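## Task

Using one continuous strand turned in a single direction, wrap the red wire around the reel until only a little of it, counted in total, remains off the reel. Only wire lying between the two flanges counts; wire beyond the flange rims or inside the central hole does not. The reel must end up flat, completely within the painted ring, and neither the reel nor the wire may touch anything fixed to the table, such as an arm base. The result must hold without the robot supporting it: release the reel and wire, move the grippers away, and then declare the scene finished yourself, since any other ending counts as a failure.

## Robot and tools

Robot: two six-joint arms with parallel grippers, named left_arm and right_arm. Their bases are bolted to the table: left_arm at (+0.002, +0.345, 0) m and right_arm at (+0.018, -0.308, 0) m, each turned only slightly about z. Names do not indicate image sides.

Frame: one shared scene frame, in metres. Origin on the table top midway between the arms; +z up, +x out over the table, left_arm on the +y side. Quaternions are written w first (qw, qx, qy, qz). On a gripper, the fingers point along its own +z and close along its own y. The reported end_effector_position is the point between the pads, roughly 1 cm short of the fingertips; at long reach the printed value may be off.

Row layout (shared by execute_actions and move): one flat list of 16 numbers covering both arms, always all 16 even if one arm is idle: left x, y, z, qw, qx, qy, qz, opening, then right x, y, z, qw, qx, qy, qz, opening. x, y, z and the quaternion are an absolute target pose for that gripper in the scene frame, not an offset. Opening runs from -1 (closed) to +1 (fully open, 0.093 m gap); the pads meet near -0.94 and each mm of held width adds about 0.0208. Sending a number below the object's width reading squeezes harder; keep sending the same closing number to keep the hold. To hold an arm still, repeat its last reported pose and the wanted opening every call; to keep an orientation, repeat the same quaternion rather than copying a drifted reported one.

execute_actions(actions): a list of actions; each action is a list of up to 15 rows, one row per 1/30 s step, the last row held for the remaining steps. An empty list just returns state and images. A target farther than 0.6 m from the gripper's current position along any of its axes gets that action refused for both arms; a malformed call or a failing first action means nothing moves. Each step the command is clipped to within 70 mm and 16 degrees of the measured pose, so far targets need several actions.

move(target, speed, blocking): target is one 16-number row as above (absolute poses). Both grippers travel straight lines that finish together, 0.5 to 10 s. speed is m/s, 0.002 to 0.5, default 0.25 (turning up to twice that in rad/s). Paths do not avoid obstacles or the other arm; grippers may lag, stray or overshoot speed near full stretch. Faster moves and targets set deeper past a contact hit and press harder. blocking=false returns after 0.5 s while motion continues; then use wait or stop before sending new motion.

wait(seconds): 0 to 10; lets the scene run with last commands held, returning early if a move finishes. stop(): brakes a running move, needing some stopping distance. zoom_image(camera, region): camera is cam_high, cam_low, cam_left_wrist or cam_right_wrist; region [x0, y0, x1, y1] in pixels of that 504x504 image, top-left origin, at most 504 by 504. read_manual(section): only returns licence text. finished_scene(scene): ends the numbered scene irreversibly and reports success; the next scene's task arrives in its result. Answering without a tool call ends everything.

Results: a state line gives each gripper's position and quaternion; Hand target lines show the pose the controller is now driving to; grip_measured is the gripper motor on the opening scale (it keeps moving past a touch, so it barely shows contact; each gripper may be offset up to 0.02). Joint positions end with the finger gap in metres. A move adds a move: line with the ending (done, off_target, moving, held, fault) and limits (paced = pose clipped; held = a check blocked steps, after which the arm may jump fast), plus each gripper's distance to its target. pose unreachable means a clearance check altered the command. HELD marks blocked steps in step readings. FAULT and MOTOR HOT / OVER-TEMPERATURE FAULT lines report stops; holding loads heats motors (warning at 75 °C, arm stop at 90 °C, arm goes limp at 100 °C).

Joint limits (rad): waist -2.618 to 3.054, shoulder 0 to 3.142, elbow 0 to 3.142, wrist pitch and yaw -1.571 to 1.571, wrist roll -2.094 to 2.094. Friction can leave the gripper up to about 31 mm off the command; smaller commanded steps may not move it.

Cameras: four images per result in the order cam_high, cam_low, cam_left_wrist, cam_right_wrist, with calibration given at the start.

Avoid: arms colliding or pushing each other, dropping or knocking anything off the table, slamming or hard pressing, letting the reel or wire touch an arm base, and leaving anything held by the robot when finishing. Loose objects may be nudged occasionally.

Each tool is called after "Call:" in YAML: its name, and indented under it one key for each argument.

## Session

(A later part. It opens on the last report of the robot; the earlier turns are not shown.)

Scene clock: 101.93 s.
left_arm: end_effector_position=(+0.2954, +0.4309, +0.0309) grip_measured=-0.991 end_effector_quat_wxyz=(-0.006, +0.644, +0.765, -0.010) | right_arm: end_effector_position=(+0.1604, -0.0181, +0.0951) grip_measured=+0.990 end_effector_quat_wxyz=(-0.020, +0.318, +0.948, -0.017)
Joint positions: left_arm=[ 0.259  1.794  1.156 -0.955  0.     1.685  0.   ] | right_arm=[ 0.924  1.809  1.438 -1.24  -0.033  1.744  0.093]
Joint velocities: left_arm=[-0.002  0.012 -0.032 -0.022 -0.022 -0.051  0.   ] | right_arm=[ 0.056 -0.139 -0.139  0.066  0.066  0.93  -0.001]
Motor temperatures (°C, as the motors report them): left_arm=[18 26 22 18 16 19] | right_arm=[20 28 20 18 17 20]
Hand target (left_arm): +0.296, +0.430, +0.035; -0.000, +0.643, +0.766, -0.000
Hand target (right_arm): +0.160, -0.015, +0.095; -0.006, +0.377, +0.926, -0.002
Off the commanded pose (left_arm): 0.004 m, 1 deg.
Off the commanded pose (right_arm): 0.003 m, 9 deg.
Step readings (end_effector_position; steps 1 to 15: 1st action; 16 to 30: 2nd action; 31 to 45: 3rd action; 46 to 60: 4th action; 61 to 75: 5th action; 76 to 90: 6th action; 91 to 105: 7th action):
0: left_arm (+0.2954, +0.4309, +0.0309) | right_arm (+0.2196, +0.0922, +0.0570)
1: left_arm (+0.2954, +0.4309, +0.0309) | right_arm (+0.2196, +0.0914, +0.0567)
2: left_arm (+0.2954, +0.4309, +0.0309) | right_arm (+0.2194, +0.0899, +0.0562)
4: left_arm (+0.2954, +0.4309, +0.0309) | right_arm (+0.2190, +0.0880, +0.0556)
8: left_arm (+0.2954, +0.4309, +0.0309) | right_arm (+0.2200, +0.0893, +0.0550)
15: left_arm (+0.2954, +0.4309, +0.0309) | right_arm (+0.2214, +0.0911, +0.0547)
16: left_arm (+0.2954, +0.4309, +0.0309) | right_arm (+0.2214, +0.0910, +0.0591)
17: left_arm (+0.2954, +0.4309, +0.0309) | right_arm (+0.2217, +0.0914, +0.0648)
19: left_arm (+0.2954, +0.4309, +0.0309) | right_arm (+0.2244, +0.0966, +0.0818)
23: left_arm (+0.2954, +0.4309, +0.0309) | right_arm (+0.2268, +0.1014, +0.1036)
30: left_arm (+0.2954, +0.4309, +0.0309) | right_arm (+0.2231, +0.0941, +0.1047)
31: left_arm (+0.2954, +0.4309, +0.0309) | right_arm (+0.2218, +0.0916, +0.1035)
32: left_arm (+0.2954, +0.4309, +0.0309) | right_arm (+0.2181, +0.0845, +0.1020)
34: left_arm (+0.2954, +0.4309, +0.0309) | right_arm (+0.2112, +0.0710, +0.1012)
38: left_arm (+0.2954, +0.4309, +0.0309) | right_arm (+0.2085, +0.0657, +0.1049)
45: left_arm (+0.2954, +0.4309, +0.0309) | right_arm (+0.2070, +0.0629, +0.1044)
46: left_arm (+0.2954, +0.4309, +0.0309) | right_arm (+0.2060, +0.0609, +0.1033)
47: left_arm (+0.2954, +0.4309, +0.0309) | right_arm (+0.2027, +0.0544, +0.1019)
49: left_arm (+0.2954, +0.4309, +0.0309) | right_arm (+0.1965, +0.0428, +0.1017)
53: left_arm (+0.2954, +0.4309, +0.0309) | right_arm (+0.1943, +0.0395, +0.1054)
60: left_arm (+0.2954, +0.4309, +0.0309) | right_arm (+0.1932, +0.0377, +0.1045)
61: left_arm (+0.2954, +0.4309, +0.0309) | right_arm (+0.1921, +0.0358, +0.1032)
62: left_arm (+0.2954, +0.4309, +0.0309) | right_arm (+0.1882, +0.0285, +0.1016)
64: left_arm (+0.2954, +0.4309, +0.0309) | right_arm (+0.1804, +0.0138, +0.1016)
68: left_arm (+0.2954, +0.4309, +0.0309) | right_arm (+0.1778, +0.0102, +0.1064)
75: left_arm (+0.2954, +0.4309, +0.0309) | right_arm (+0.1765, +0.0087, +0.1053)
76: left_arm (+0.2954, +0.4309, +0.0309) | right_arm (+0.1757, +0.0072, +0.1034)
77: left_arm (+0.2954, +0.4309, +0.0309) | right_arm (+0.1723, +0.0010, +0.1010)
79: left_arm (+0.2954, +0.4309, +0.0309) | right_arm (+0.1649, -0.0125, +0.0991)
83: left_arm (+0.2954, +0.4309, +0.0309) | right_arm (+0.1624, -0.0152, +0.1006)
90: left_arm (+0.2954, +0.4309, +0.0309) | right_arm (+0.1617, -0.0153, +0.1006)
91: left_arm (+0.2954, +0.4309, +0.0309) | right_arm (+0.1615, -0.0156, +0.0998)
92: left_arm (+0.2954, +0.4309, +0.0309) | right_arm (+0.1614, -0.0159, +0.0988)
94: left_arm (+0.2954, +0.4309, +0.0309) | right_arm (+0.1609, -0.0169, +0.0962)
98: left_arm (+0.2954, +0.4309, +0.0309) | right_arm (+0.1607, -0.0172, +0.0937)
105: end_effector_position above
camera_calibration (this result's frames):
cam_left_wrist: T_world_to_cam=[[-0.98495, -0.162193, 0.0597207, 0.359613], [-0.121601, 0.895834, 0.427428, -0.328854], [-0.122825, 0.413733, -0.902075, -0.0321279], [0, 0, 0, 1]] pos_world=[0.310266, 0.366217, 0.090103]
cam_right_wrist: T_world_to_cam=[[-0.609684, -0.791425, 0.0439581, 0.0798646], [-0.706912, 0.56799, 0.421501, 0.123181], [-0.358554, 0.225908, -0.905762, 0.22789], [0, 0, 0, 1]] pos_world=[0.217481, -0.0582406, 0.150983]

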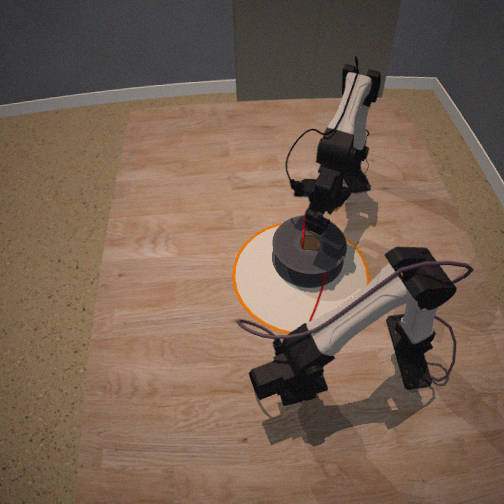

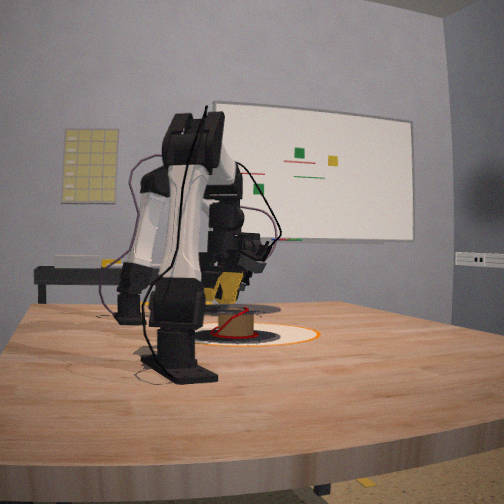

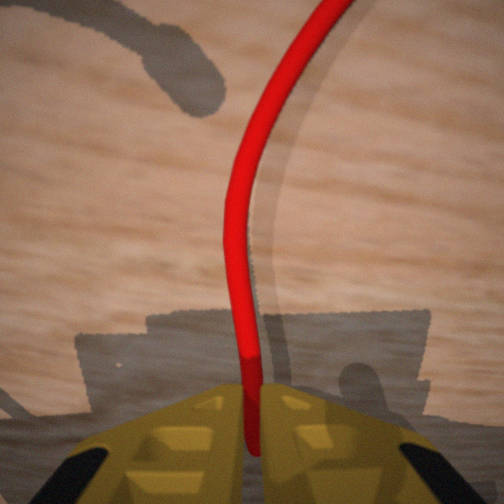

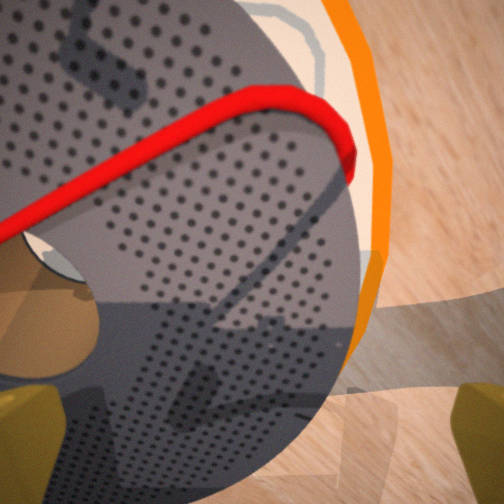

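Call:
execute_actions:
  actions:
    - [[0.296,0.430,0.035,0,0.643,0.766,0,-1, 0.176,-0.009,0.09,0,0.383,0.924,0,1]]
    - [[0.296,0.430,0.035,0,0.643,0.766,0,-1, 0.176,-0.009,0.085,0,0.383,0.924,0,1]]

Scene clock: 103.63 s.
left_arm: end_effector_position=(+0.2954, +0.4309, +0.0309) grip_measured=-0.991 end_effector_quat_wxyz=(-0.006, +0.644, +0.765, -0.010) | right_arm: end_effector_position=(+0.1697, -0.0093, +0.0911) grip_measured=+0.990 end_effector_quat_wxyz=(-0.006, +0.381, +0.925, +0.003)
Joint positions: left_arm=[ 0.259  1.794  1.156 -0.955  0.     1.685  0.   ] | right_arm=[ 0.921  1.816  1.432 -1.183 -0.013  1.876  0.093]
Joint velocities: left_arm=[ 0.017 -0.012  0.002  0.022 -0.051  0.007  0.   ] | right_arm=[ 0.002 -0.017  0.002 -0.037  0.007 -0.007 -0.001]
Motor temperatures (°C, as the motors report them): left_arm=[18 27 22 18 16 19] | right_arm=[20 28 20 18 17 20]
Hand target (left_arm): +0.296, +0.430, +0.035; -0.000, +0.643, +0.766, -0.000
Hand target (right_arm): +0.176, -0.009, +0.085; -0.000, +0.383, +0.924, -0.000
Off the commanded pose (left_arm): 0.004 m, 1 deg.
Off the commanded pose (right_arm): 0.009 m, 1 deg.
Step readings (end_effector_position; steps 1 to 15: 1st action; 16 to 30: 2nd action):
0: left_arm (+0.2954, +0.4309, +0.0309) | right_arm (+0.1618, -0.0137, +0.0955)
1: left_arm (+0.2954, +0.4309, +0.0309) | right_arm (+0.1623, -0.0137, +0.0951)
2: left_arm (+0.2954, +0.4309, +0.0309) | right_arm (+0.1633, -0.0136, +0.0946)
4: left_arm (+0.2954, +0.4309, +0.0309) | right_arm (+0.1655, -0.0137, +0.0930)
8: left_arm (+0.2954, +0.4309, +0.0309) | right_arm (+0.1674, -0.0135, +0.0912)
15: left_arm (+0.2954, +0.4309, +0.0309) | right_arm (+0.1678, -0.0131, +0.0912)
16: left_arm (+0.2954, +0.4309, +0.0309) | right_arm (+0.1679, -0.0128, +0.0912)
17: left_arm (+0.2954, +0.4309, +0.0309) | right_arm (+0.1682, -0.0122, +0.0912)
19: left_arm (+0.2954, +0.4309, +0.0309) | right_arm (+0.1689, -0.0110, +0.0911)
23: left_arm (+0.2954, +0.4309, +0.0309) | right_arm (+0.1695, -0.0098, +0.0911)
30: end_effector_position above
camera_calibration (this result's frames):
cam_left_wrist: T_world_to_cam=[[-0.98495, -0.162193, 0.0597207, 0.359613], [-0.121601, 0.895834, 0.427428, -0.328854], [-0.122825, 0.413733, -0.902075, -0.0321279], [0, 0, 0, 1]] pos_world=[0.310266, 0.366217, 0.090103]
cam_right_wrist: T_world_to_cam=[[-0.71155, -0.702635, -0.00137365, 0.114896], [-0.640854, 0.648181, 0.411301, 0.116916], [-0.288104, 0.293542, -0.911498, 0.214876], [0, 0, 0, 1]] pos_world=[0.218587, -0.0581278, 0.147929]

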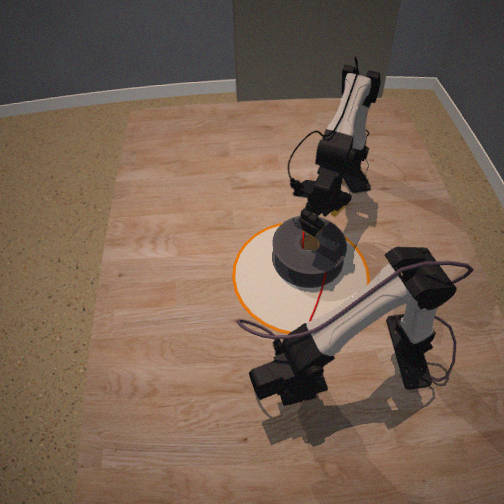

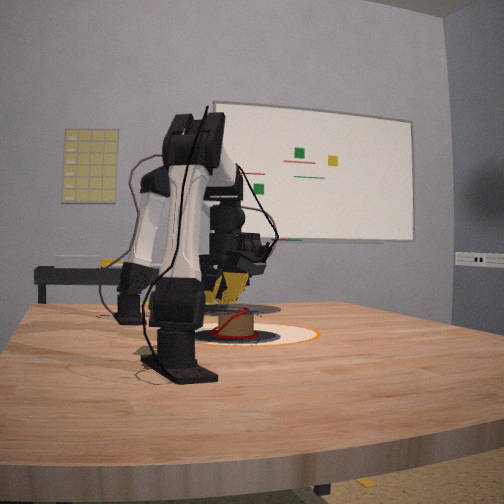

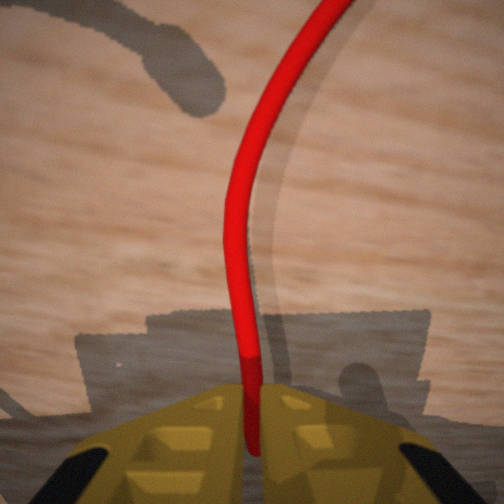

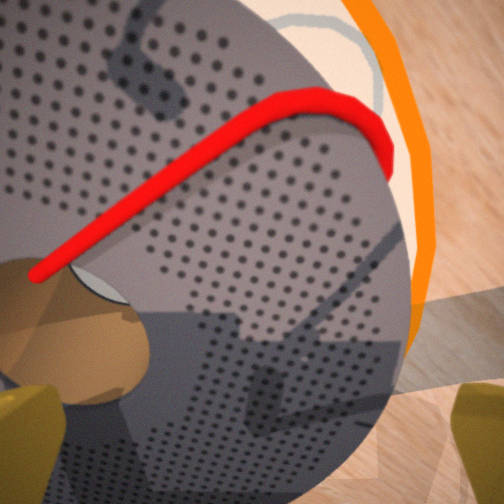

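Call:
execute_actions:
  actions:
    - [[0.296,0.430,0.035,0,0.643,0.766,0,-1, 0.168,-0.016,0.07,0,0.383,0.924,0,1]]
    - [[0.296,0.430,0.035,0,0.643,0.766,0,-1, 0.168,-0.016,0.045,0,0.383,0.924,0,1]]
    - [[0.296,0.430,0.035,0,0.643,0.766,0,-1, 0.168,-0.016,0.045,0,0.383,0.924,0,1]]

Scene clock: 107.20 s.
left_arm: end_effector_position=(+0.2954, +0.4309, +0.0309) grip_measured=-0.991 end_effector_quat_wxyz=(-0.006, +0.644, +0.765, -0.010) | right_arm: end_effector_position=(+0.1678, -0.0134, +0.0534) grip_measured=+0.990 end_effector_quat_wxyz=(-0.005, +0.382, +0.924, +0.008)
Joint positions: left_arm=[ 0.259  1.794  1.156 -0.955  0.     1.685  0.   ] | right_arm=[ 0.921  1.821  1.285 -1.02  -0.012  1.878  0.093]
Joint velocities: left_arm=[ 0.017 -0.007 -0.007 -0.037 -0.007 -0.007  0.   ] | right_arm=[ 0.007  0.007 -0.007  0.037  0.007 -0.051 -0.001]
Motor temperatures (°C, as the motors report them): left_arm=[18 27 22 18 16 19] | right_arm=[20 28 20 18 17 20]
Hand target (left_arm): +0.296, +0.430, +0.035; -0.000, +0.643, +0.766, -0.000
Hand target (right_arm): +0.168, -0.016, +0.045; -0.000, +0.383, +0.924, -0.000
Off the commanded pose (left_arm): 0.004 m, 1 deg.
Off the commanded pose (right_arm): 0.009 m, 1 deg.
Step readings (end_effector_position; steps 1 to 15: 1st action; 16 to 30: 2nd action; 31 to 45: 3rd action):
0: left_arm (+0.2954, +0.4309, +0.0309) | right_arm (+0.1698, -0.0092, +0.0911)
1: left_arm (+0.2954, +0.4309, +0.0309) | right_arm (+0.1699, -0.0091, +0.0890)
2: left_arm (+0.2954, +0.4309, +0.0309) | right_arm (+0.1693, -0.0105, +0.0853)
4: left_arm (+0.2954, +0.4309, +0.0309) | right_arm (+0.1664, -0.0161, +0.0776)
8: left_arm (+0.2954, +0.4309, +0.0309) | right_arm (+0.1652, -0.0185, +0.0738)
15: left_arm (+0.2954, +0.4309, +0.0309) | right_arm (+0.1669, -0.0152, +0.0738)
16: left_arm (+0.2954, +0.4309, +0.0309) | right_arm (+0.1671, -0.0147, +0.0711)
17: left_arm (+0.2954, +0.4309, +0.0309) | right_arm (+0.1672, -0.0147, +0.0673)
19: left_arm (+0.2954, +0.4309, +0.0309) | right_arm (+0.1652, -0.0186, +0.0582)
23: left_arm (+0.2954, +0.4309, +0.0309) | right_arm (+0.1658, -0.0174, +0.0534)
30: left_arm (+0.2954, +0.4309, +0.0309) | right_arm (+0.1676, -0.0139, +0.0534)
31: left_arm (+0.2954, +0.4309, +0.0309) | right_arm (+0.1677, -0.0138, +0.0534)
32: left_arm (+0.2954, +0.4309, +0.0309) | right_arm (+0.1677, -0.0137, +0.0534)
34: left_arm (+0.2954, +0.4309, +0.0309) | right_arm (+0.1678, -0.0136, +0.0534)
38: left_arm (+0.2954, +0.4309, +0.0309) | right_arm (+0.1678, -0.0134, +0.0534)
45: end_effector_position above
camera_calibration (this result's frames):
cam_left_wrist: T_world_to_cam=[[-0.98495, -0.162193, 0.0597207, 0.359613], [-0.121601, 0.895834, 0.427428, -0.328854], [-0.122825, 0.413733, -0.902075, -0.0321279], [0, 0, 0, 1]] pos_world=[0.310266, 0.366217, 0.090103]
cam_right_wrist: T_world_to_cam=[[-0.712859, -0.701213, -0.0114882, 0.111412], [-0.641965, 0.645858, 0.413217, 0.133937], [-0.282334, 0.301941, -0.91056, 0.180209], [0, 0, 0, 1]] pos_world=[0.216283, -0.062793, 0.110026]

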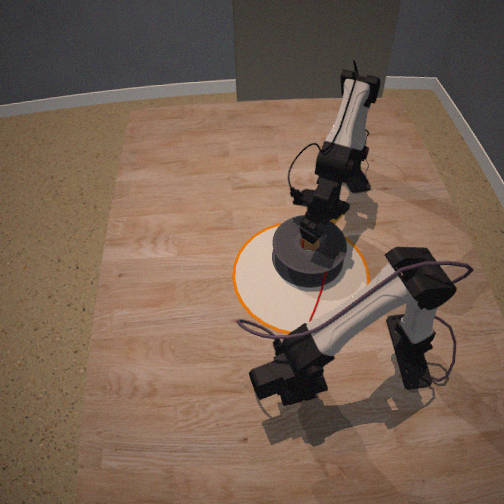

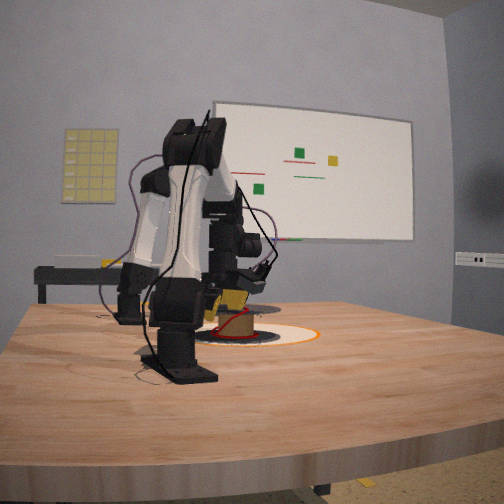

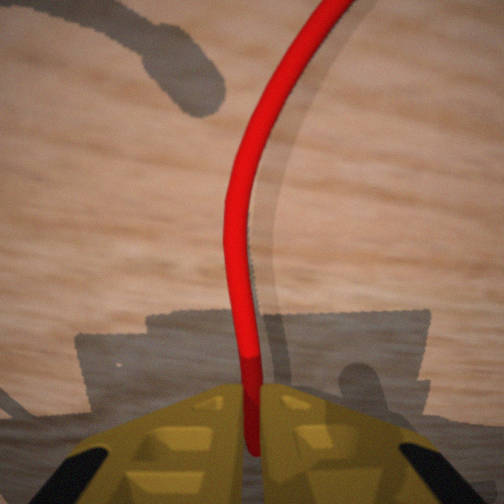

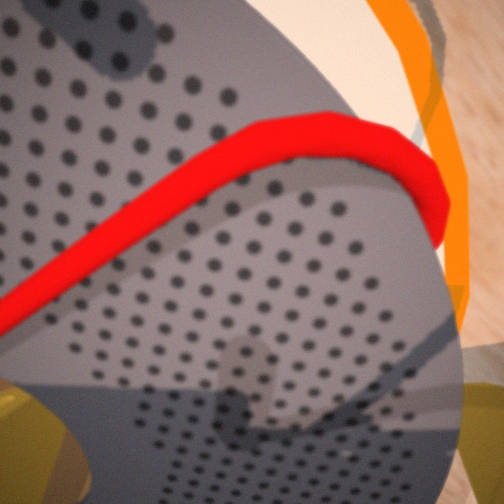

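Call:
execute_actions:
  actions:
    - [[0.296,0.430,0.035,0,0.643,0.766,0,-1, 0.168,-0.015,0.052,0,0.383,0.924,0,0.3]]
    - [[0.296,0.430,0.035,0,0.643,0.766,0,-1, 0.1966,-0.0313,0.052,0,0.131,0.991,0,0.3]]
    - [[0.289,0.409,0.035,0,0.643,0.766,0,-1, 0.2294,-0.0313,0.052,0,-0.131,0.991,0,0.3]]
    - [[0.282,0.388,0.035,0,0.643,0.766,0,-1, 0.258,-0.015,0.052,0,-0.383,0.924,0,0.3]]
    - [[0.275,0.367,0.035,0,0.643,0.766,0,-1, 0.274,0.0136,0.052,0,-0.609,0.793,0,0.3]]
    - [[0.268,0.346,0.035,0,0.643,0.766,0,-1, 0.274,0.046,0.052,0,-0.793,0.609,0,0.3]]
    - [[0.261,0.325,0.035,0,0.643,0.766,0,-1, 0.258,0.075,0.052,0,-0.924,0.383,0,0.3]]
    - [[0.254,0.304,0.035,0,0.643,0.766,0,-1, 0.229,0.091,0.052,0,-0.991,0.131,0,0.3]]

Scene clock: 113.50 s.
left_arm: end_effector_position=(+0.2526, +0.2964, +0.0320) grip_measured=-0.991 end_effector_quat_wxyz=(+0.001, +0.648, +0.761, -0.024) | right_arm: end_effector_position=(+0.2189, +0.0888, +0.0602) grip_measured=+0.388 end_effector_quat_wxyz=(+0.001, +0.985, -0.175, -0.014)
Joint positions: left_arm=[-0.19   1.608  0.947 -0.932  0.042  1.249  0.   ] | right_arm=[ 0.919  2.295  2.02  -1.307 -0.027 -1.698  0.064]
Joint velocities: left_arm=[ 0.007  0.007  0.012 -0.037  0.051 -0.022  0.   ] | right_arm=[ 0.012 -0.012 -0.002  0.066 -0.081 -0.33  -0.001]
Motor temperatures (°C, as the motors report them): left_arm=[18 28 22 18 16 19] | right_arm=[20 28 20 18 17 20]
Hand target (left_arm): +0.254, +0.304, +0.035; -0.000, +0.643, +0.766, -0.001
Hand target (right_arm): +0.229, +0.090, +0.052; +0.002, +0.991, -0.133, +0.001
Off the commanded pose (left_arm): 0.008 m, 3 deg.
Off the commanded pose (right_arm): 0.013 m, 5 deg.
Step readings (end_effector_position; steps 1 to 15: 1st action; 16 to 30: 2nd action; 31 to 45: 3rd action; 46 to 60: 4th action; 61 to 75: 5th action; 76 to 90: 6th action; 91 to 105: 7th action; 106 to 120: 8th action):
0: left_arm (+0.2954, +0.4309, +0.0309) | right_arm (+0.1679, -0.0133, +0.0534)
1: left_arm (+0.2954, +0.4309, +0.0309) | right_arm (+0.1679, -0.0133, +0.0534)
2: left_arm (+0.2954, +0.4309, +0.0309) | right_arm (+0.1679, -0.0135, +0.0534)
4: left_arm (+0.2954, +0.4309, +0.0309) | right_arm (+0.1679, -0.0135, +0.0534)
8: left_arm (+0.2954, +0.4309, +0.0309) | right_arm (+0.1680, -0.0135, +0.0534)
15: left_arm (+0.2954, +0.4309, +0.0309) | right_arm (+0.1680, -0.0135, +0.0534)
16: left_arm (+0.2954, +0.4309, +0.0309) | right_arm (+0.1703, -0.0147, +0.0534)
17: left_arm (+0.2954, +0.4309, +0.0309) | right_arm (+0.1747, -0.0170, +0.0534)
19: left_arm (+0.2954, +0.4309, +0.0309) | right_arm (+0.1859, -0.0234, +0.0534)
23: left_arm (+0.2954, +0.4309, +0.0309) | right_arm (+0.1942, -0.0287, +0.0534)
30: left_arm (+0.2954, +0.4309, +0.0309) | right_arm (+0.1937, -0.0284, +0.0534)
31: left_arm (+0.2950, +0.4291, +0.0305) | right_arm (+0.1960, -0.0287, +0.0537)
32: left_arm (+0.2927, +0.4249, +0.0302) | right_arm (+0.2008, -0.0291, +0.0534)
34: left_arm (+0.2889, +0.4151, +0.0301) | right_arm (+0.2132, -0.0305, +0.0534)
38: left_arm (+0.2892, +0.4102, +0.0313) | right_arm (+0.2228, -0.0316, +0.0533)
45: left_arm (+0.2892, +0.4102, +0.0313) | right_arm (+0.2242, -0.0289, +0.0539)
46: left_arm (+0.2887, +0.4083, +0.0309) | right_arm (+0.2262, -0.0277, +0.0548)
47: left_arm (+0.2865, +0.4038, +0.0307) | right_arm (+0.2309, -0.0249, +0.0550)
49: left_arm (+0.2829, +0.3942, +0.0307) | right_arm (+0.2423, -0.0177, +0.0530)
53: left_arm (+0.2830, +0.3894, +0.0317) | right_arm (+0.2503, -0.0122, +0.0543)
60: left_arm (+0.2830, +0.3894, +0.0317) | right_arm (+0.2508, -0.0105, +0.0553)
61: left_arm (+0.2824, +0.3875, +0.0313) | right_arm (+0.2520, -0.0087, +0.0560)
62: left_arm (+0.2802, +0.3830, +0.0309) | right_arm (+0.2557, -0.0043, +0.0564)
64: left_arm (+0.2769, +0.3733, +0.0310) | right_arm (+0.2640, +0.0070, +0.0542)
68: left_arm (+0.2767, +0.3686, +0.0318) | right_arm (+0.2677, +0.0136, +0.0543)
75: left_arm (+0.2767, +0.3684, +0.0318) | right_arm (+0.2683, +0.0145, +0.0553)
76: left_arm (+0.2759, +0.3663, +0.0314) | right_arm (+0.2685, +0.0168, +0.0563)
77: left_arm (+0.2739, +0.3614, +0.0312) | right_arm (+0.2705, +0.0220, +0.0568)
79: left_arm (+0.2706, +0.3517, +0.0311) | right_arm (+0.2708, +0.0354, +0.0557)
83: left_arm (+0.2703, +0.3472, +0.0319) | right_arm (+0.2642, +0.0465, +0.0571)
90: left_arm (+0.2702, +0.3462, +0.0319) | right_arm (+0.2644, +0.0469, +0.0574)
91: left_arm (+0.2694, +0.3439, +0.0316) | right_arm (+0.2639, +0.0490, +0.0581)
92: left_arm (+0.2671, +0.3390, +0.0313) | right_arm (+0.2640, +0.0533, +0.0585)
94: left_arm (+0.2639, +0.3292, +0.0313) | right_arm (+0.2583, +0.0630, +0.0582)
98: left_arm (+0.2633, +0.3250, +0.0319) | right_arm (+0.2456, +0.0725, +0.0583)
105: left_arm (+0.2622, +0.3225, +0.0319) | right_arm (+0.2465, +0.0754, +0.0604)
106: left_arm (+0.2611, +0.3202, +0.0317) | right_arm (+0.2451, +0.0763, +0.0604)
107: left_arm (+0.2591, +0.3151, +0.0315) | right_arm (+0.2425, +0.0774, +0.0604)
109: left_arm (+0.2558, +0.3054, +0.0315) | right_arm (+0.2329, +0.0810, +0.0600)
113: left_arm (+0.2543, +0.3004, +0.0319) | right_arm (+0.2179, +0.0869, +0.0586)
120: end_effector_position above
camera_calibration (this result's frames):
cam_left_wrist: T_world_to_cam=[[-0.986449, -0.147736, 0.0713573, 0.291228], [-0.107405, 0.910274, 0.399831, -0.221056], [-0.124024, 0.386749, -0.913807, 0.0279531], [0, 0, 0, 1]] pos_world=[0.267006, 0.233436, 0.0931478]
cam_right_wrist: T_world_to_cam=[[0.353361, 0.935449, -0.00839496, -0.159301], [0.869054, -0.324933, 0.373046, -0.144271], [0.346237, -0.139115, -0.927775, 0.0726148], [0, 0, 0, 1]] pos_world=[0.156528, 0.112241, 0.119853]

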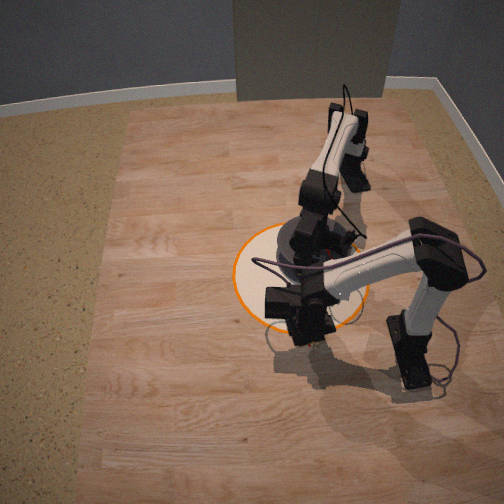

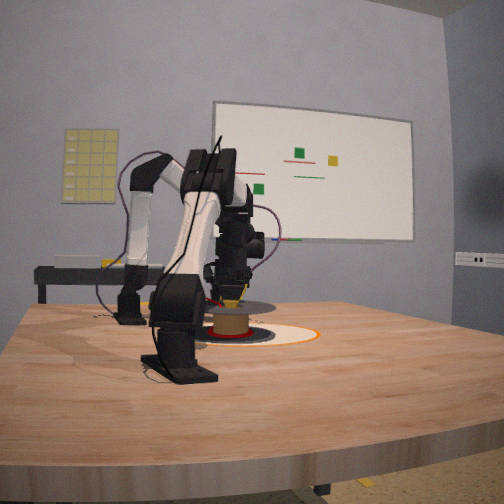

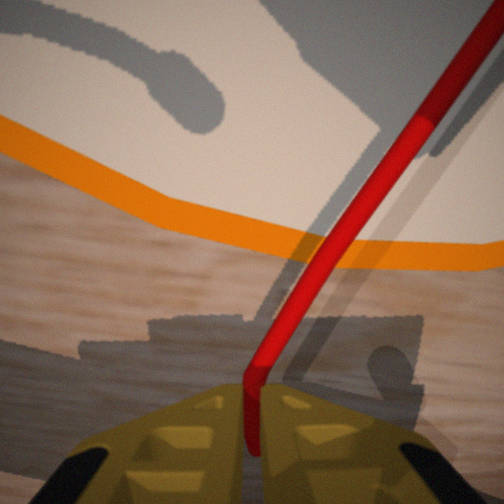

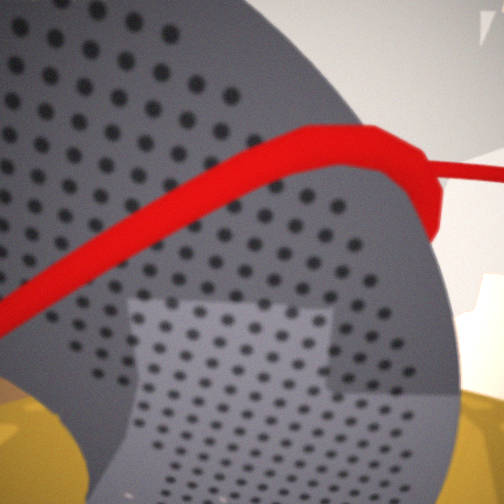

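Call:
execute_actions:
  actions:
    - [[0.250,0.290,0.012,0,0.643,0.766,0,-1, 0.219,0.089,0.056,0,-0.991,0.131,0,0.3]]
    - [[0.250,0.290,0.006,0,0.643,0.766,0,-1, 0.219,0.089,0.056,0,-0.991,0.131,0,0.3]]
    - [[0.250,0.290,0.006,0,0.643,0.766,0,-0.2, 0.219,0.089,0.056,0,-0.991,0.131,0,1]]
    - [[0.250,0.290,0.07,0,0.643,0.766,0,-0.2, 0.219,0.089,0.105,0,-0.991,0.131,0,1]]

Scene clock: 118.20 s.
left_arm: end_effector_position=(+0.2535, +0.2889, +0.0652) grip_measured=-0.202 end_effector_quat_wxyz=(+0.007, +0.642, +0.766, -0.003) | right_arm: end_effector_position=(+0.2215, +0.0913, +0.1041) grip_measured=+0.990 end_effector_quat_wxyz=(-0.009, +0.991, -0.137, -0.002)
Joint positions: left_arm=[-0.238  1.543  1.022 -1.041  0.011  1.184  0.035] | right_arm=[ 0.923  2.292  2.19  -1.453 -0.011 -1.771  0.093]
Joint velocities: left_arm=[-0.012 -0.012  0.002 -0.139 -0.022 -0.007 -0.   ] | right_arm=[-0.002 -0.012 -0.012 -0.11  -0.007 -0.051 -0.   ]
Motor temperatures (°C, as the motors report them): left_arm=[18 27 22 18 16 19] | right_arm=[20 29 20 18 17 20]
Hand target (left_arm): +0.250, +0.290, +0.070; +0.000, +0.643, +0.766, +0.000
Hand target (right_arm): +0.219, +0.090, +0.105; -0.000, +0.991, -0.131, +0.000
Off the commanded pose (left_arm): 0.006 m, 1 deg.
Off the commanded pose (right_arm): 0.004 m, 1 deg.
Step readings (end_effector_position; steps 1 to 15: 1st action; 16 to 30: 2nd action; 31 to 45: 3rd action; 46 to 60: 4th action):
0: left_arm (+0.2521, +0.2948, +0.0321) | right_arm (+0.2192, +0.0889, +0.0604)
1: left_arm (+0.2515, +0.2933, +0.0299) | right_arm (+0.2191, +0.0890, +0.0608)
2: left_arm (+0.2504, +0.2911, +0.0264) | right_arm (+0.2191, +0.0888, +0.0611)
4: left_arm (+0.2440, +0.2883, +0.0201) | right_arm (+0.2188, +0.0887, +0.0611)
8: left_arm (+0.2441, +0.2887, +0.0174) | right_arm (+0.2183, +0.0872, +0.0597)
15: left_arm (+0.2486, +0.2883, +0.0173) | right_arm (+0.2183, +0.0870, +0.0596)
16: left_arm (+0.2489, +0.2882, +0.0169) | right_arm (+0.2183, +0.0870, +0.0596)
17: left_arm (+0.2494, +0.2881, +0.0164) | right_arm (+0.2183, +0.0870, +0.0596)
19: left_arm (+0.2493, +0.2881, +0.0154) | right_arm (+0.2183, +0.0870, +0.0596)
23: left_arm (+0.2501, +0.2880, +0.0149) | right_arm (+0.2183, +0.0870, +0.0596)
30: left_arm (+0.2511, +0.2878, +0.0150) | right_arm (+0.2183, +0.0870, +0.0596)
31: left_arm (+0.2512, +0.2878, +0.0150) | right_arm (+0.2183, +0.0870, +0.0596)
32: left_arm (+0.2515, +0.2881, +0.0149) | right_arm (+0.2187, +0.0874, +0.0596)
34: left_arm (+0.2520, +0.2884, +0.0149) | right_arm (+0.2197, +0.0887, +0.0596)
38: left_arm (+0.2526, +0.2888, +0.0150) | right_arm (+0.2206, +0.0902, +0.0596)
45: left_arm (+0.2528, +0.2889, +0.0150) | right_arm (+0.2212, +0.0909, +0.0596)
46: left_arm (+0.2516, +0.2893, +0.0190) | right_arm (+0.2210, +0.0905, +0.0634)
47: left_arm (+0.2508, +0.2895, +0.0266) | right_arm (+0.2212, +0.0908, +0.0692)
49: left_arm (+0.2583, +0.2879, +0.0458) | right_arm (+0.2235, +0.0952, +0.0850)
53: left_arm (+0.2652, +0.2864, +0.0654) | right_arm (+0.2255, +0.0990, +0.1034)
60: end_effector_position above
camera_calibration (this result's frames):
cam_left_wrist: T_world_to_cam=[[-0.985748, -0.165022, 0.0326879, 0.296019], [-0.136459, 0.897992, 0.418318, -0.217691], [-0.0983852, 0.407896, -0.907712, 0.0483216], [0, 0, 0, 1]] pos_world=[0.266848, 0.224624, 0.12525]
cam_right_wrist: T_world_to_cam=[[0.280609, 0.959687, 0.0160894, -0.150921], [0.881345, -0.264268, 0.391656, -0.172273], [0.380119, -0.0957217, -0.919971, 0.100427], [0, 0, 0, 1]] pos_world=[0.156008, 0.108924, 0.16229]

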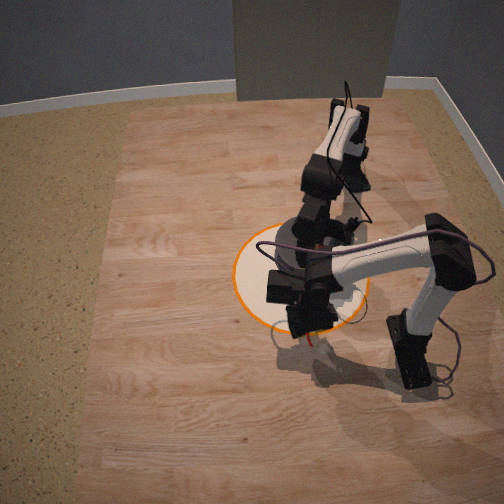

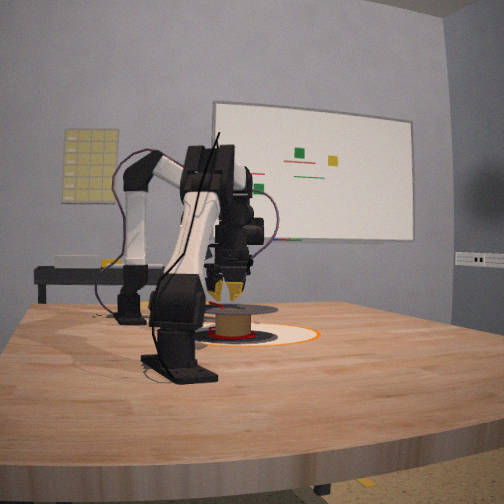

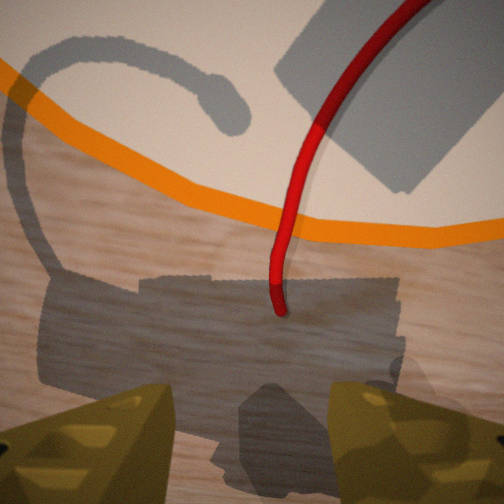

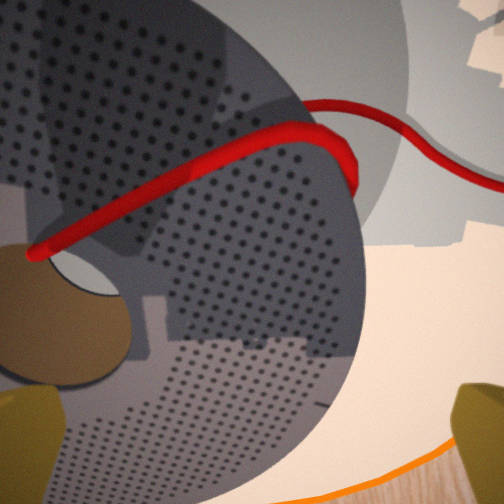

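Call:
execute_actions:
  actions:
    - [[0.25,0.30,0.07,0,0.259,0.966,0,-0.2, 0.21,0.05,0.105,0,-0.819,0.574,0,1]]
    - [[0.25,0.30,0.07,0,-0.174,0.985,0,-0.2, 0.20,0.02,0.105,0,-0.5,0.866,0,1]]
    - [[0.245,0.295,0.07,0,-0.574,0.819,0,-0.2, 0.21,0.03,0.105,0,-0.087,0.996,0,1]]
    - [[0.242,0.287,0.06,0,-0.707,0.707,0,-0.2, 0.235,0.065,0.105,0,0.342,0.940,0,1]]
    - [[0.242,0.287,0.05,0,-0.707,0.707,0,-0.2, 0.241,0.079,0.095,0,0.342,0.940,0,1]]
    - [[0.242,0.287,0.05,0,-0.707,0.707,0,-0.2, 0.241,0.079,0.095,0,0.342,0.940,0,1]]

Scene clock: 126.70 s.
left_arm: end_effector_position=(+0.2412, +0.2873, +0.0500) grip_measured=-0.202 end_effector_quat_wxyz=(+0.010, +0.708, -0.706, -0.005) | right_arm: end_effector_position=(+0.2408, +0.0788, +0.0973) grip_measured=+0.990 end_effector_quat_wxyz=(-0.005, +0.340, +0.940, +0.008)
Joint positions: left_arm=[-0.254  1.543  0.959 -1.005  0.012 -1.801  0.035] | right_arm=[ 0.87   2.279  2.14  -1.418 -0.013  1.738  0.093]
Joint velocities: left_arm=[ 0.007 -0.002  0.007 -0.037  0.007  0.022  0.   ] | right_arm=[-0.007 -0.012  0.007  0.007  0.007  0.11  -0.   ]
Motor temperatures (°C, as the motors report them): left_arm=[18 27 23 18 16 19] | right_arm=[20 31 21 18 17 20]
Hand target (left_arm): +0.242, +0.287, +0.050; +0.000, +0.707, -0.707, -0.000
Hand target (right_arm): +0.241, +0.079, +0.095; -0.000, +0.342, +0.940, +0.001
Off the commanded pose (left_arm): 0.001 m, 1 deg.
Off the commanded pose (right_arm): 0.002 m, 1 deg.
Step readings (end_effector_position; steps 1 to 15: 1st action; 16 to 30: 2nd action; 31 to 45: 3rd action; 46 to 60: 4th action; 61 to 75: 5th action; 76 to 90: 6th action):
0: left_arm (+0.2507, +0.2895, +0.0652) | right_arm (+0.2205, +0.0893, +0.1040)
1: left_arm (+0.2507, +0.2903, +0.0652) | right_arm (+0.2195, +0.0867, +0.1030)
2: left_arm (+0.2511, +0.2926, +0.0652) | right_arm (+0.2156, +0.0780, +0.1010)
4: left_arm (+0.2521, +0.2975, +0.0652) | right_arm (+0.2090, +0.0604, +0.1007)
8: left_arm (+0.2525, +0.2996, +0.0652) | right_arm (+0.2092, +0.0521, +0.1058)
15: left_arm (+0.2524, +0.2996, +0.0652) | right_arm (+0.2084, +0.0495, +0.1051)
16: left_arm (+0.2524, +0.2996, +0.0652) | right_arm (+0.2074, +0.0472, +0.1035)
17: left_arm (+0.2524, +0.2996, +0.0652) | right_arm (+0.2043, +0.0400, +0.1018)
19: left_arm (+0.2523, +0.2996, +0.0652) | right_arm (+0.1991, +0.0261, +0.1015)
23: left_arm (+0.2523, +0.2996, +0.0652) | right_arm (+0.1998, +0.0213, +0.1057)
30: left_arm (+0.2523, +0.2996, +0.0652) | right_arm (+0.1989, +0.0197, +0.1047)
31: left_arm (+0.2522, +0.2996, +0.0652) | right_arm (+0.1992, +0.0198, +0.1050)
32: left_arm (+0.2521, +0.2995, +0.0652) | right_arm (+0.2006, +0.0216, +0.1056)
34: left_arm (+0.2517, +0.2993, +0.0652) | right_arm (+0.2037, +0.0244, +0.1061)
38: left_arm (+0.2514, +0.2991, +0.0652) | right_arm (+0.2052, +0.0243, +0.1061)
45: left_arm (+0.2512, +0.2988, +0.0652) | right_arm (+0.2056, +0.0251, +0.1061)
46: left_arm (+0.2506, +0.2978, +0.0644) | right_arm (+0.2072, +0.0275, +0.1076)
47: left_arm (+0.2489, +0.2959, +0.0630) | right_arm (+0.2131, +0.0367, +0.1097)
49: left_arm (+0.2444, +0.2923, +0.0601) | right_arm (+0.2262, +0.0564, +0.1095)
53: left_arm (+0.2431, +0.2905, +0.0594) | right_arm (+0.2309, +0.0628, +0.1032)
60: left_arm (+0.2429, +0.2887, +0.0594) | right_arm (+0.2309, +0.0628, +0.1025)
61: left_arm (+0.2429, +0.2880, +0.0581) | right_arm (+0.2315, +0.0638, +0.1027)
62: left_arm (+0.2425, +0.2875, +0.0561) | right_arm (+0.2335, +0.0673, +0.1026)
64: left_arm (+0.2392, +0.2874, +0.0520) | right_arm (+0.2368, +0.0731, +0.1004)
68: left_arm (+0.2381, +0.2875, +0.0501) | right_arm (+0.2386, +0.0761, +0.0947)
75: left_arm (+0.2406, +0.2873, +0.0500) | right_arm (+0.2410, +0.0800, +0.0968)
76: left_arm (+0.2407, +0.2874, +0.0500) | right_arm (+0.2413, +0.0803, +0.0975)
77: left_arm (+0.2408, +0.2874, +0.0500) | right_arm (+0.2415, +0.0805, +0.0979)
79: left_arm (+0.2410, +0.2873, +0.0500) | right_arm (+0.2417, +0.0806, +0.0983)
83: left_arm (+0.2412, +0.2873, +0.0500) | right_arm (+0.2414, +0.0800, +0.0979)
90: end_effector_position above
camera_calibration (this result's frames):
cam_left_wrist: T_world_to_cam=[[0.999842, -0.00545028, 0.0169022, -0.239805], [-0.0123065, -0.898817, 0.438151, 0.273742], [0.012804, -0.43829, -0.898743, 0.24976], [0, 0, 0, 1]] pos_world=[0.239938, 0.354205, 0.108583]
cam_right_wrist: T_world_to_cam=[[-0.6475, -0.761954, -0.0130627, 0.217789], [-0.697571, 0.585712, 0.412718, 0.121231], [-0.306821, 0.276347, -0.910765, 0.22087], [0, 0, 0, 1]] pos_world=[0.293353, 0.0339014, 0.153971]

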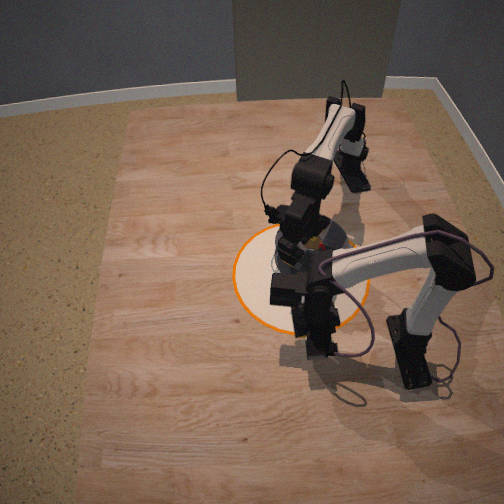

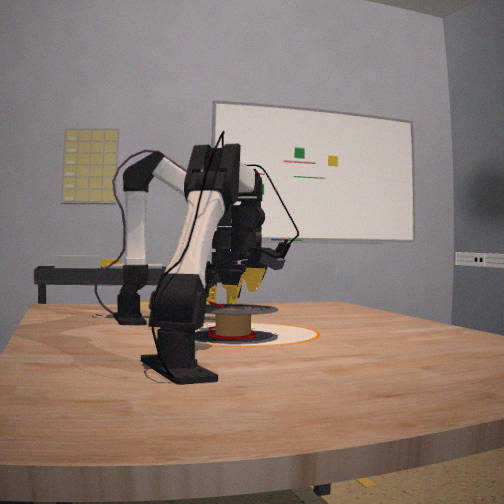

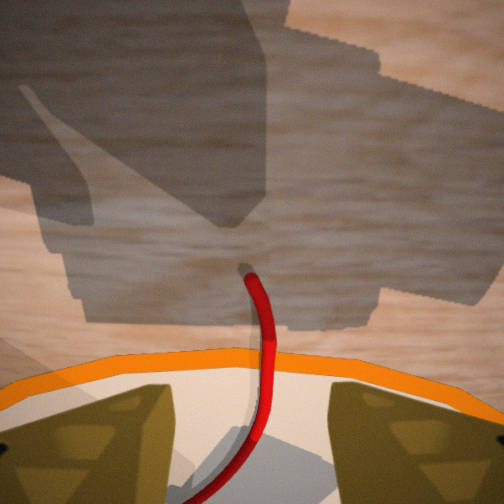

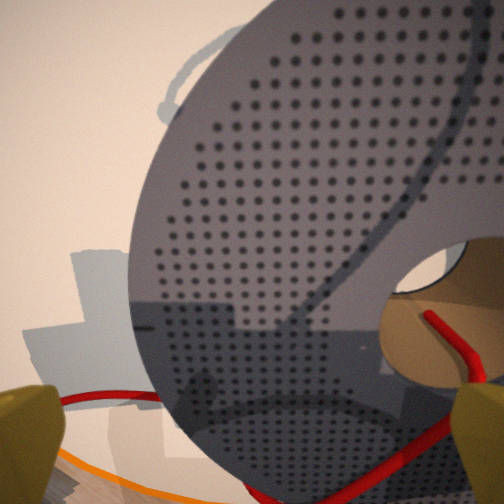

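Call:
execute_actions:
  actions:
    - [[0.247,0.278,0.025,0,-0.707,0.707,0,-0.2, 0.241,0.079,0.07,0,0.342,0.940,0,1]]
    - [[0.247,0.278,0.002,0,-0.707,0.707,0,-0.2, 0.241,0.079,0.047,0,0.342,0.940,0,1]]
    - [[0.247,0.278,0.000,0,-0.707,0.707,0,-0.2, 0.241,0.079,0.045,0,0.342,0.940,0,1]]

Scene clock: 130.30 s.
left_arm: end_effector_position=(+0.2420, +0.2794, +0.0103) grip_measured=-0.202 end_effector_quat_wxyz=(+0.008, +0.708, -0.706, -0.004) | right_arm: end_effector_position=(+0.2419, +0.0803, +0.0533) grip_measured=+0.990 end_effector_quat_wxyz=(-0.005, +0.342, +0.940, +0.007)
Joint positions: left_arm=[-0.286  1.618  0.862 -0.828  0.01  -1.832  0.035] | right_arm=[ 0.87   2.288  1.981 -1.253 -0.012  1.742  0.093]
Joint velocities: left_arm=[-0.002 -0.032 -0.022  0.007  0.007 -0.022 -0.   ] | right_arm=[ 0.002 -0.002  0.002 -0.037  0.007  0.007  0.   ]
Motor temperatures (°C, as the motors report them): left_arm=[18 27 22 18 16 19] | right_arm=[20 31 21 18 17 20]
Hand target (left_arm): +0.246, +0.278, +0.001; +0.000, +0.707, -0.707, -0.000
Hand target (right_arm): +0.241, +0.079, +0.045; -0.000, +0.342, +0.940, -0.000
Off the commanded pose (left_arm): 0.011 m, 1 deg.
Off the commanded pose (right_arm): 0.008 m, 1 deg.
Step readings (end_effector_position; steps 1 to 15: 1st action; 16 to 30: 2nd action; 31 to 45: 3rd action):
0: left_arm (+0.2412, +0.2873, +0.0500) | right_arm (+0.2405, +0.0784, +0.0974)
1: left_arm (+0.2421, +0.2866, +0.0482) | right_arm (+0.2407, +0.0786, +0.0949)
2: left_arm (+0.2427, +0.2844, +0.0452) | right_arm (+0.2405, +0.0781, +0.0914)
4: left_arm (+0.2409, +0.2810, +0.0379) | right_arm (+0.2390, +0.0756, +0.0829)
8: left_arm (+0.2420, +0.2793, +0.0318) | right_arm (+0.2388, +0.0752, +0.0766)
15: left_arm (+0.2467, +0.2781, +0.0317) | right_arm (+0.2406, +0.0783, +0.0766)
16: left_arm (+0.2474, +0.2779, +0.0296) | right_arm (+0.2408, +0.0785, +0.0736)
17: left_arm (+0.2477, +0.2778, +0.0257) | right_arm (+0.2406, +0.0781, +0.0700)
19: left_arm (+0.2437, +0.2789, +0.0163) | right_arm (+0.2389, +0.0752, +0.0607)
23: left_arm (+0.2420, +0.2794, +0.0103) | right_arm (+0.2385, +0.0745, +0.0533)
30: left_arm (+0.2420, +0.2794, +0.0103) | right_arm (+0.2408, +0.0784, +0.0533)
31: left_arm (+0.2420, +0.2794, +0.0103) | right_arm (+0.2409, +0.0786, +0.0533)
32: left_arm (+0.2420, +0.2794, +0.0103) | right_arm (+0.2411, +0.0789, +0.0533)
34: left_arm (+0.2420, +0.2794, +0.0103) | right_arm (+0.2415, +0.0796, +0.0533)
38: left_arm (+0.2420, +0.2794, +0.0103) | right_arm (+0.2417, +0.0801, +0.0533)
45: end_effector_position above
camera_calibration (this result's frames):
cam_left_wrist: T_world_to_cam=[[0.999749, -0.00668473, 0.0213965, -0.239752], [-0.0153506, -0.89974, 0.436156, 0.285048], [0.0163357, -0.436375, -0.899617, 0.20922], [0, 0, 0, 1]] pos_world=[0.24065, 0.346165, 0.0690226]
cam_right_wrist: T_world_to_cam=[[-0.65042, -0.759506, -0.0102081, 0.219413], [-0.695068, 0.589709, 0.411246, 0.138418], [-0.306324, 0.274578, -0.911467, 0.180805], [0, 0, 0, 1]] pos_world=[0.294306, 0.0353742, 0.110114]

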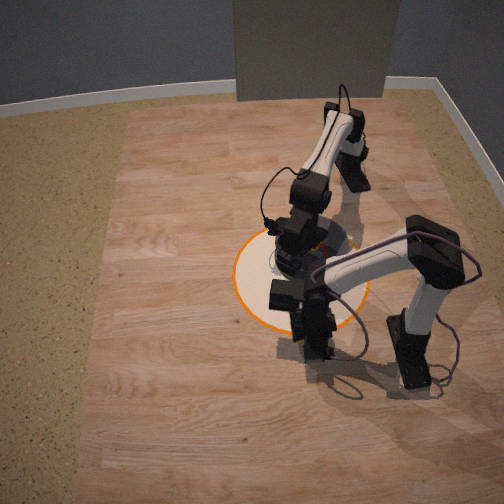

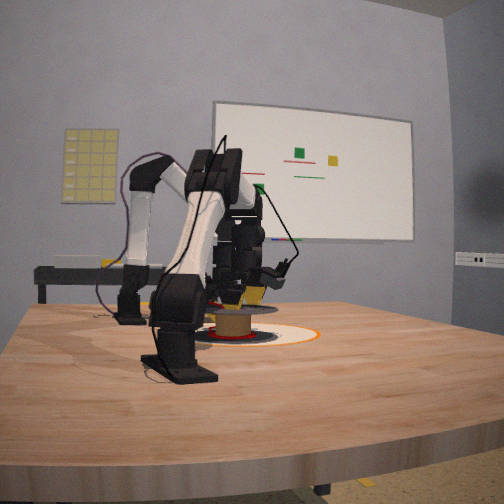

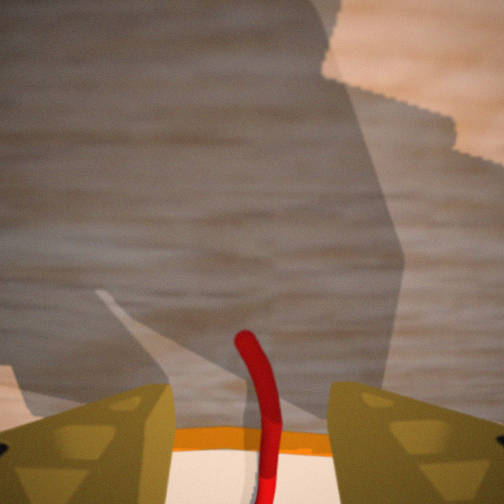

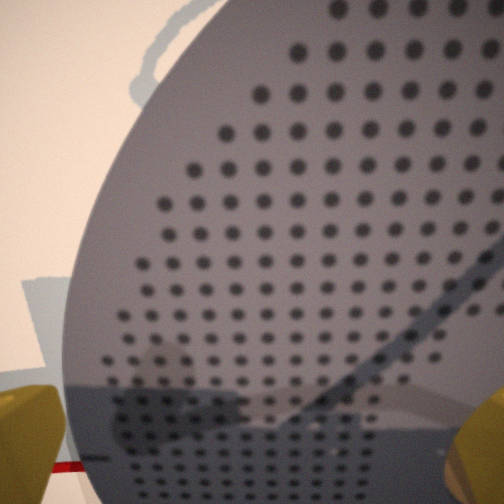

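Call:
execute_actions:
  actions:
    - [[0.244,0.279,0.004,0,-0.707,0.707,0,-1, 0.241,0.079,0.05,0,0.342,0.940,0,0.3]]
    - [[0.244,0.279,0.004,0,-0.707,0.707,0,-1, 0.241,0.079,0.052,0,0.342,0.940,0,0.3]]

Scene clock: 131.70 s.
left_arm: end_effector_position=(+0.2474, +0.2784, +0.0102) grip_measured=-0.991 end_effector_quat_wxyz=(+0.001, +0.708, -0.706, +0.005) | right_arm: end_effector_position=(+0.2419, +0.0796, +0.0533) grip_measured=+0.438 end_effector_quat_wxyz=(-0.004, +0.342, +0.940, +0.005)
Joint positions: left_arm=[-0.286  1.618  0.862 -0.806  0.007 -1.832  0.   ] | right_arm=[ 0.87   2.288  1.981 -1.255 -0.01   1.743  0.066]
Joint velocities: left_arm=[-0.012 -0.017 -0.017  0.007 -0.037 -0.007  0.   ] | right_arm=[ 0.002  0.002  0.012 -0.022  0.007  0.066 -0.001]
Motor temperatures (°C, as the motors report them): left_arm=[18 26 22 18 16 19] | right_arm=[20 32 21 18 17 20]
Hand target (left_arm): +0.244, +0.279, +0.004; +0.000, +0.707, -0.707, -0.000
Hand target (right_arm): +0.241, +0.079, +0.052; +0.000, +0.342, +0.940, -0.000
Off the commanded pose (left_arm): 0.007 m, 1 deg.
Off the commanded pose (right_arm): 0.002 m, 1 deg.
Step readings (end_effector_position; steps 1 to 15: 1st action; 16 to 30: 2nd action):
0: left_arm (+0.2420, +0.2794, +0.0103) | right_arm (+0.2419, +0.0804, +0.0533)
1: left_arm (+0.2435, +0.2793, +0.0103) | right_arm (+0.2419, +0.0804, +0.0533)
2: left_arm (+0.2465, +0.2787, +0.0102) | right_arm (+0.2419, +0.0797, +0.0533)
4: left_arm (+0.2474, +0.2784, +0.0102) | right_arm (+0.2420, +0.0797, +0.0533)
8: left_arm (+0.2474, +0.2784, +0.0102) | right_arm (+0.2420, +0.0797, +0.0533)
15: left_arm (+0.2474, +0.2784, +0.0102) | right_arm (+0.2420, +0.0797, +0.0533)
16: left_arm (+0.2474, +0.2784, +0.0102) | right_arm (+0.2419, +0.0796, +0.0533)
17: left_arm (+0.2474, +0.2784, +0.0102) | right_arm (+0.2419, +0.0796, +0.0533)
19: left_arm (+0.2474, +0.2784, +0.0102) | right_arm (+0.2419, +0.0796, +0.0533)
23: left_arm (+0.2474, +0.2784, +0.0102) | right_arm (+0.2419, +0.0796, +0.0533)
30: end_effector_position above
camera_calibration (this result's frames):
cam_left_wrist: T_world_to_cam=[[0.999019, -0.00620732, 0.0438414, -0.245328], [-0.0248281, -0.898356, 0.438566, 0.286208], [0.0366629, -0.439225, -0.897629, 0.204438], [0, 0, 0, 1]] pos_world=[0.244698, 0.345388, 0.0687441]
cam_right_wrist: T_world_to_cam=[[-0.651009, -0.759024, -0.00836102, 0.218943], [-0.694939, 0.59154, 0.408828, 0.138809], [-0.305365, 0.271961, -0.912573, 0.181033], [0, 0, 0, 1]] pos_world=[0.294278, 0.0348378, 0.110287]

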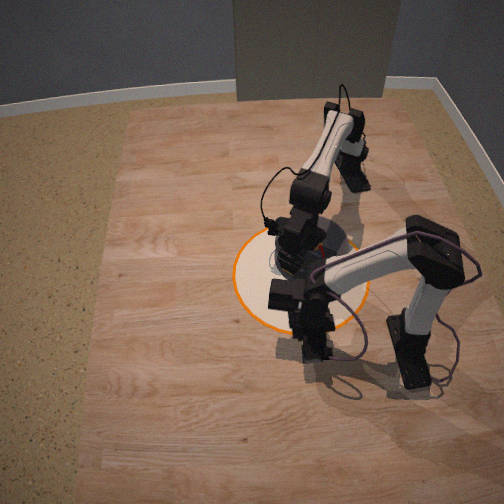

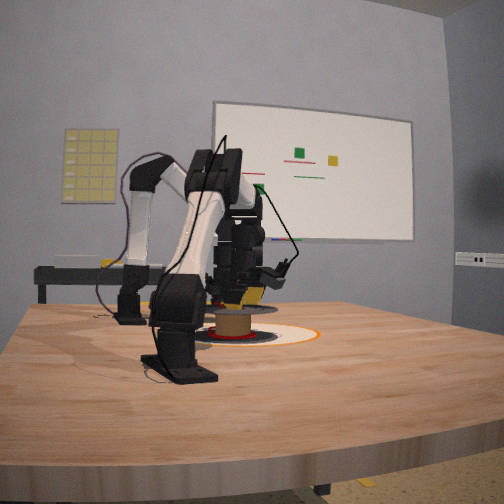

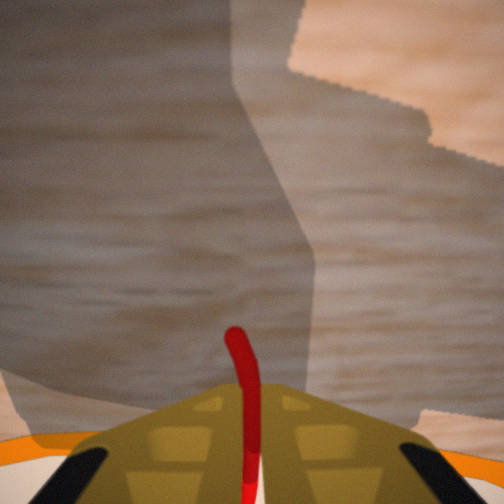

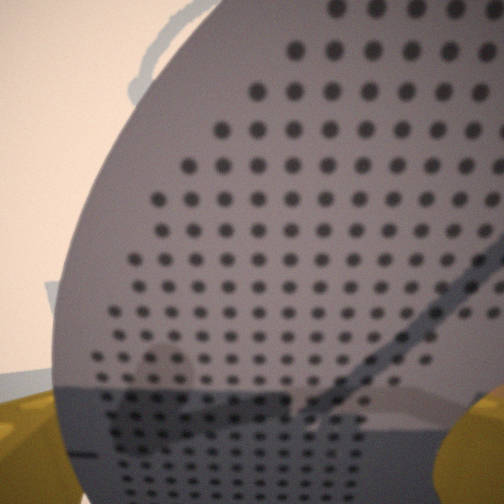

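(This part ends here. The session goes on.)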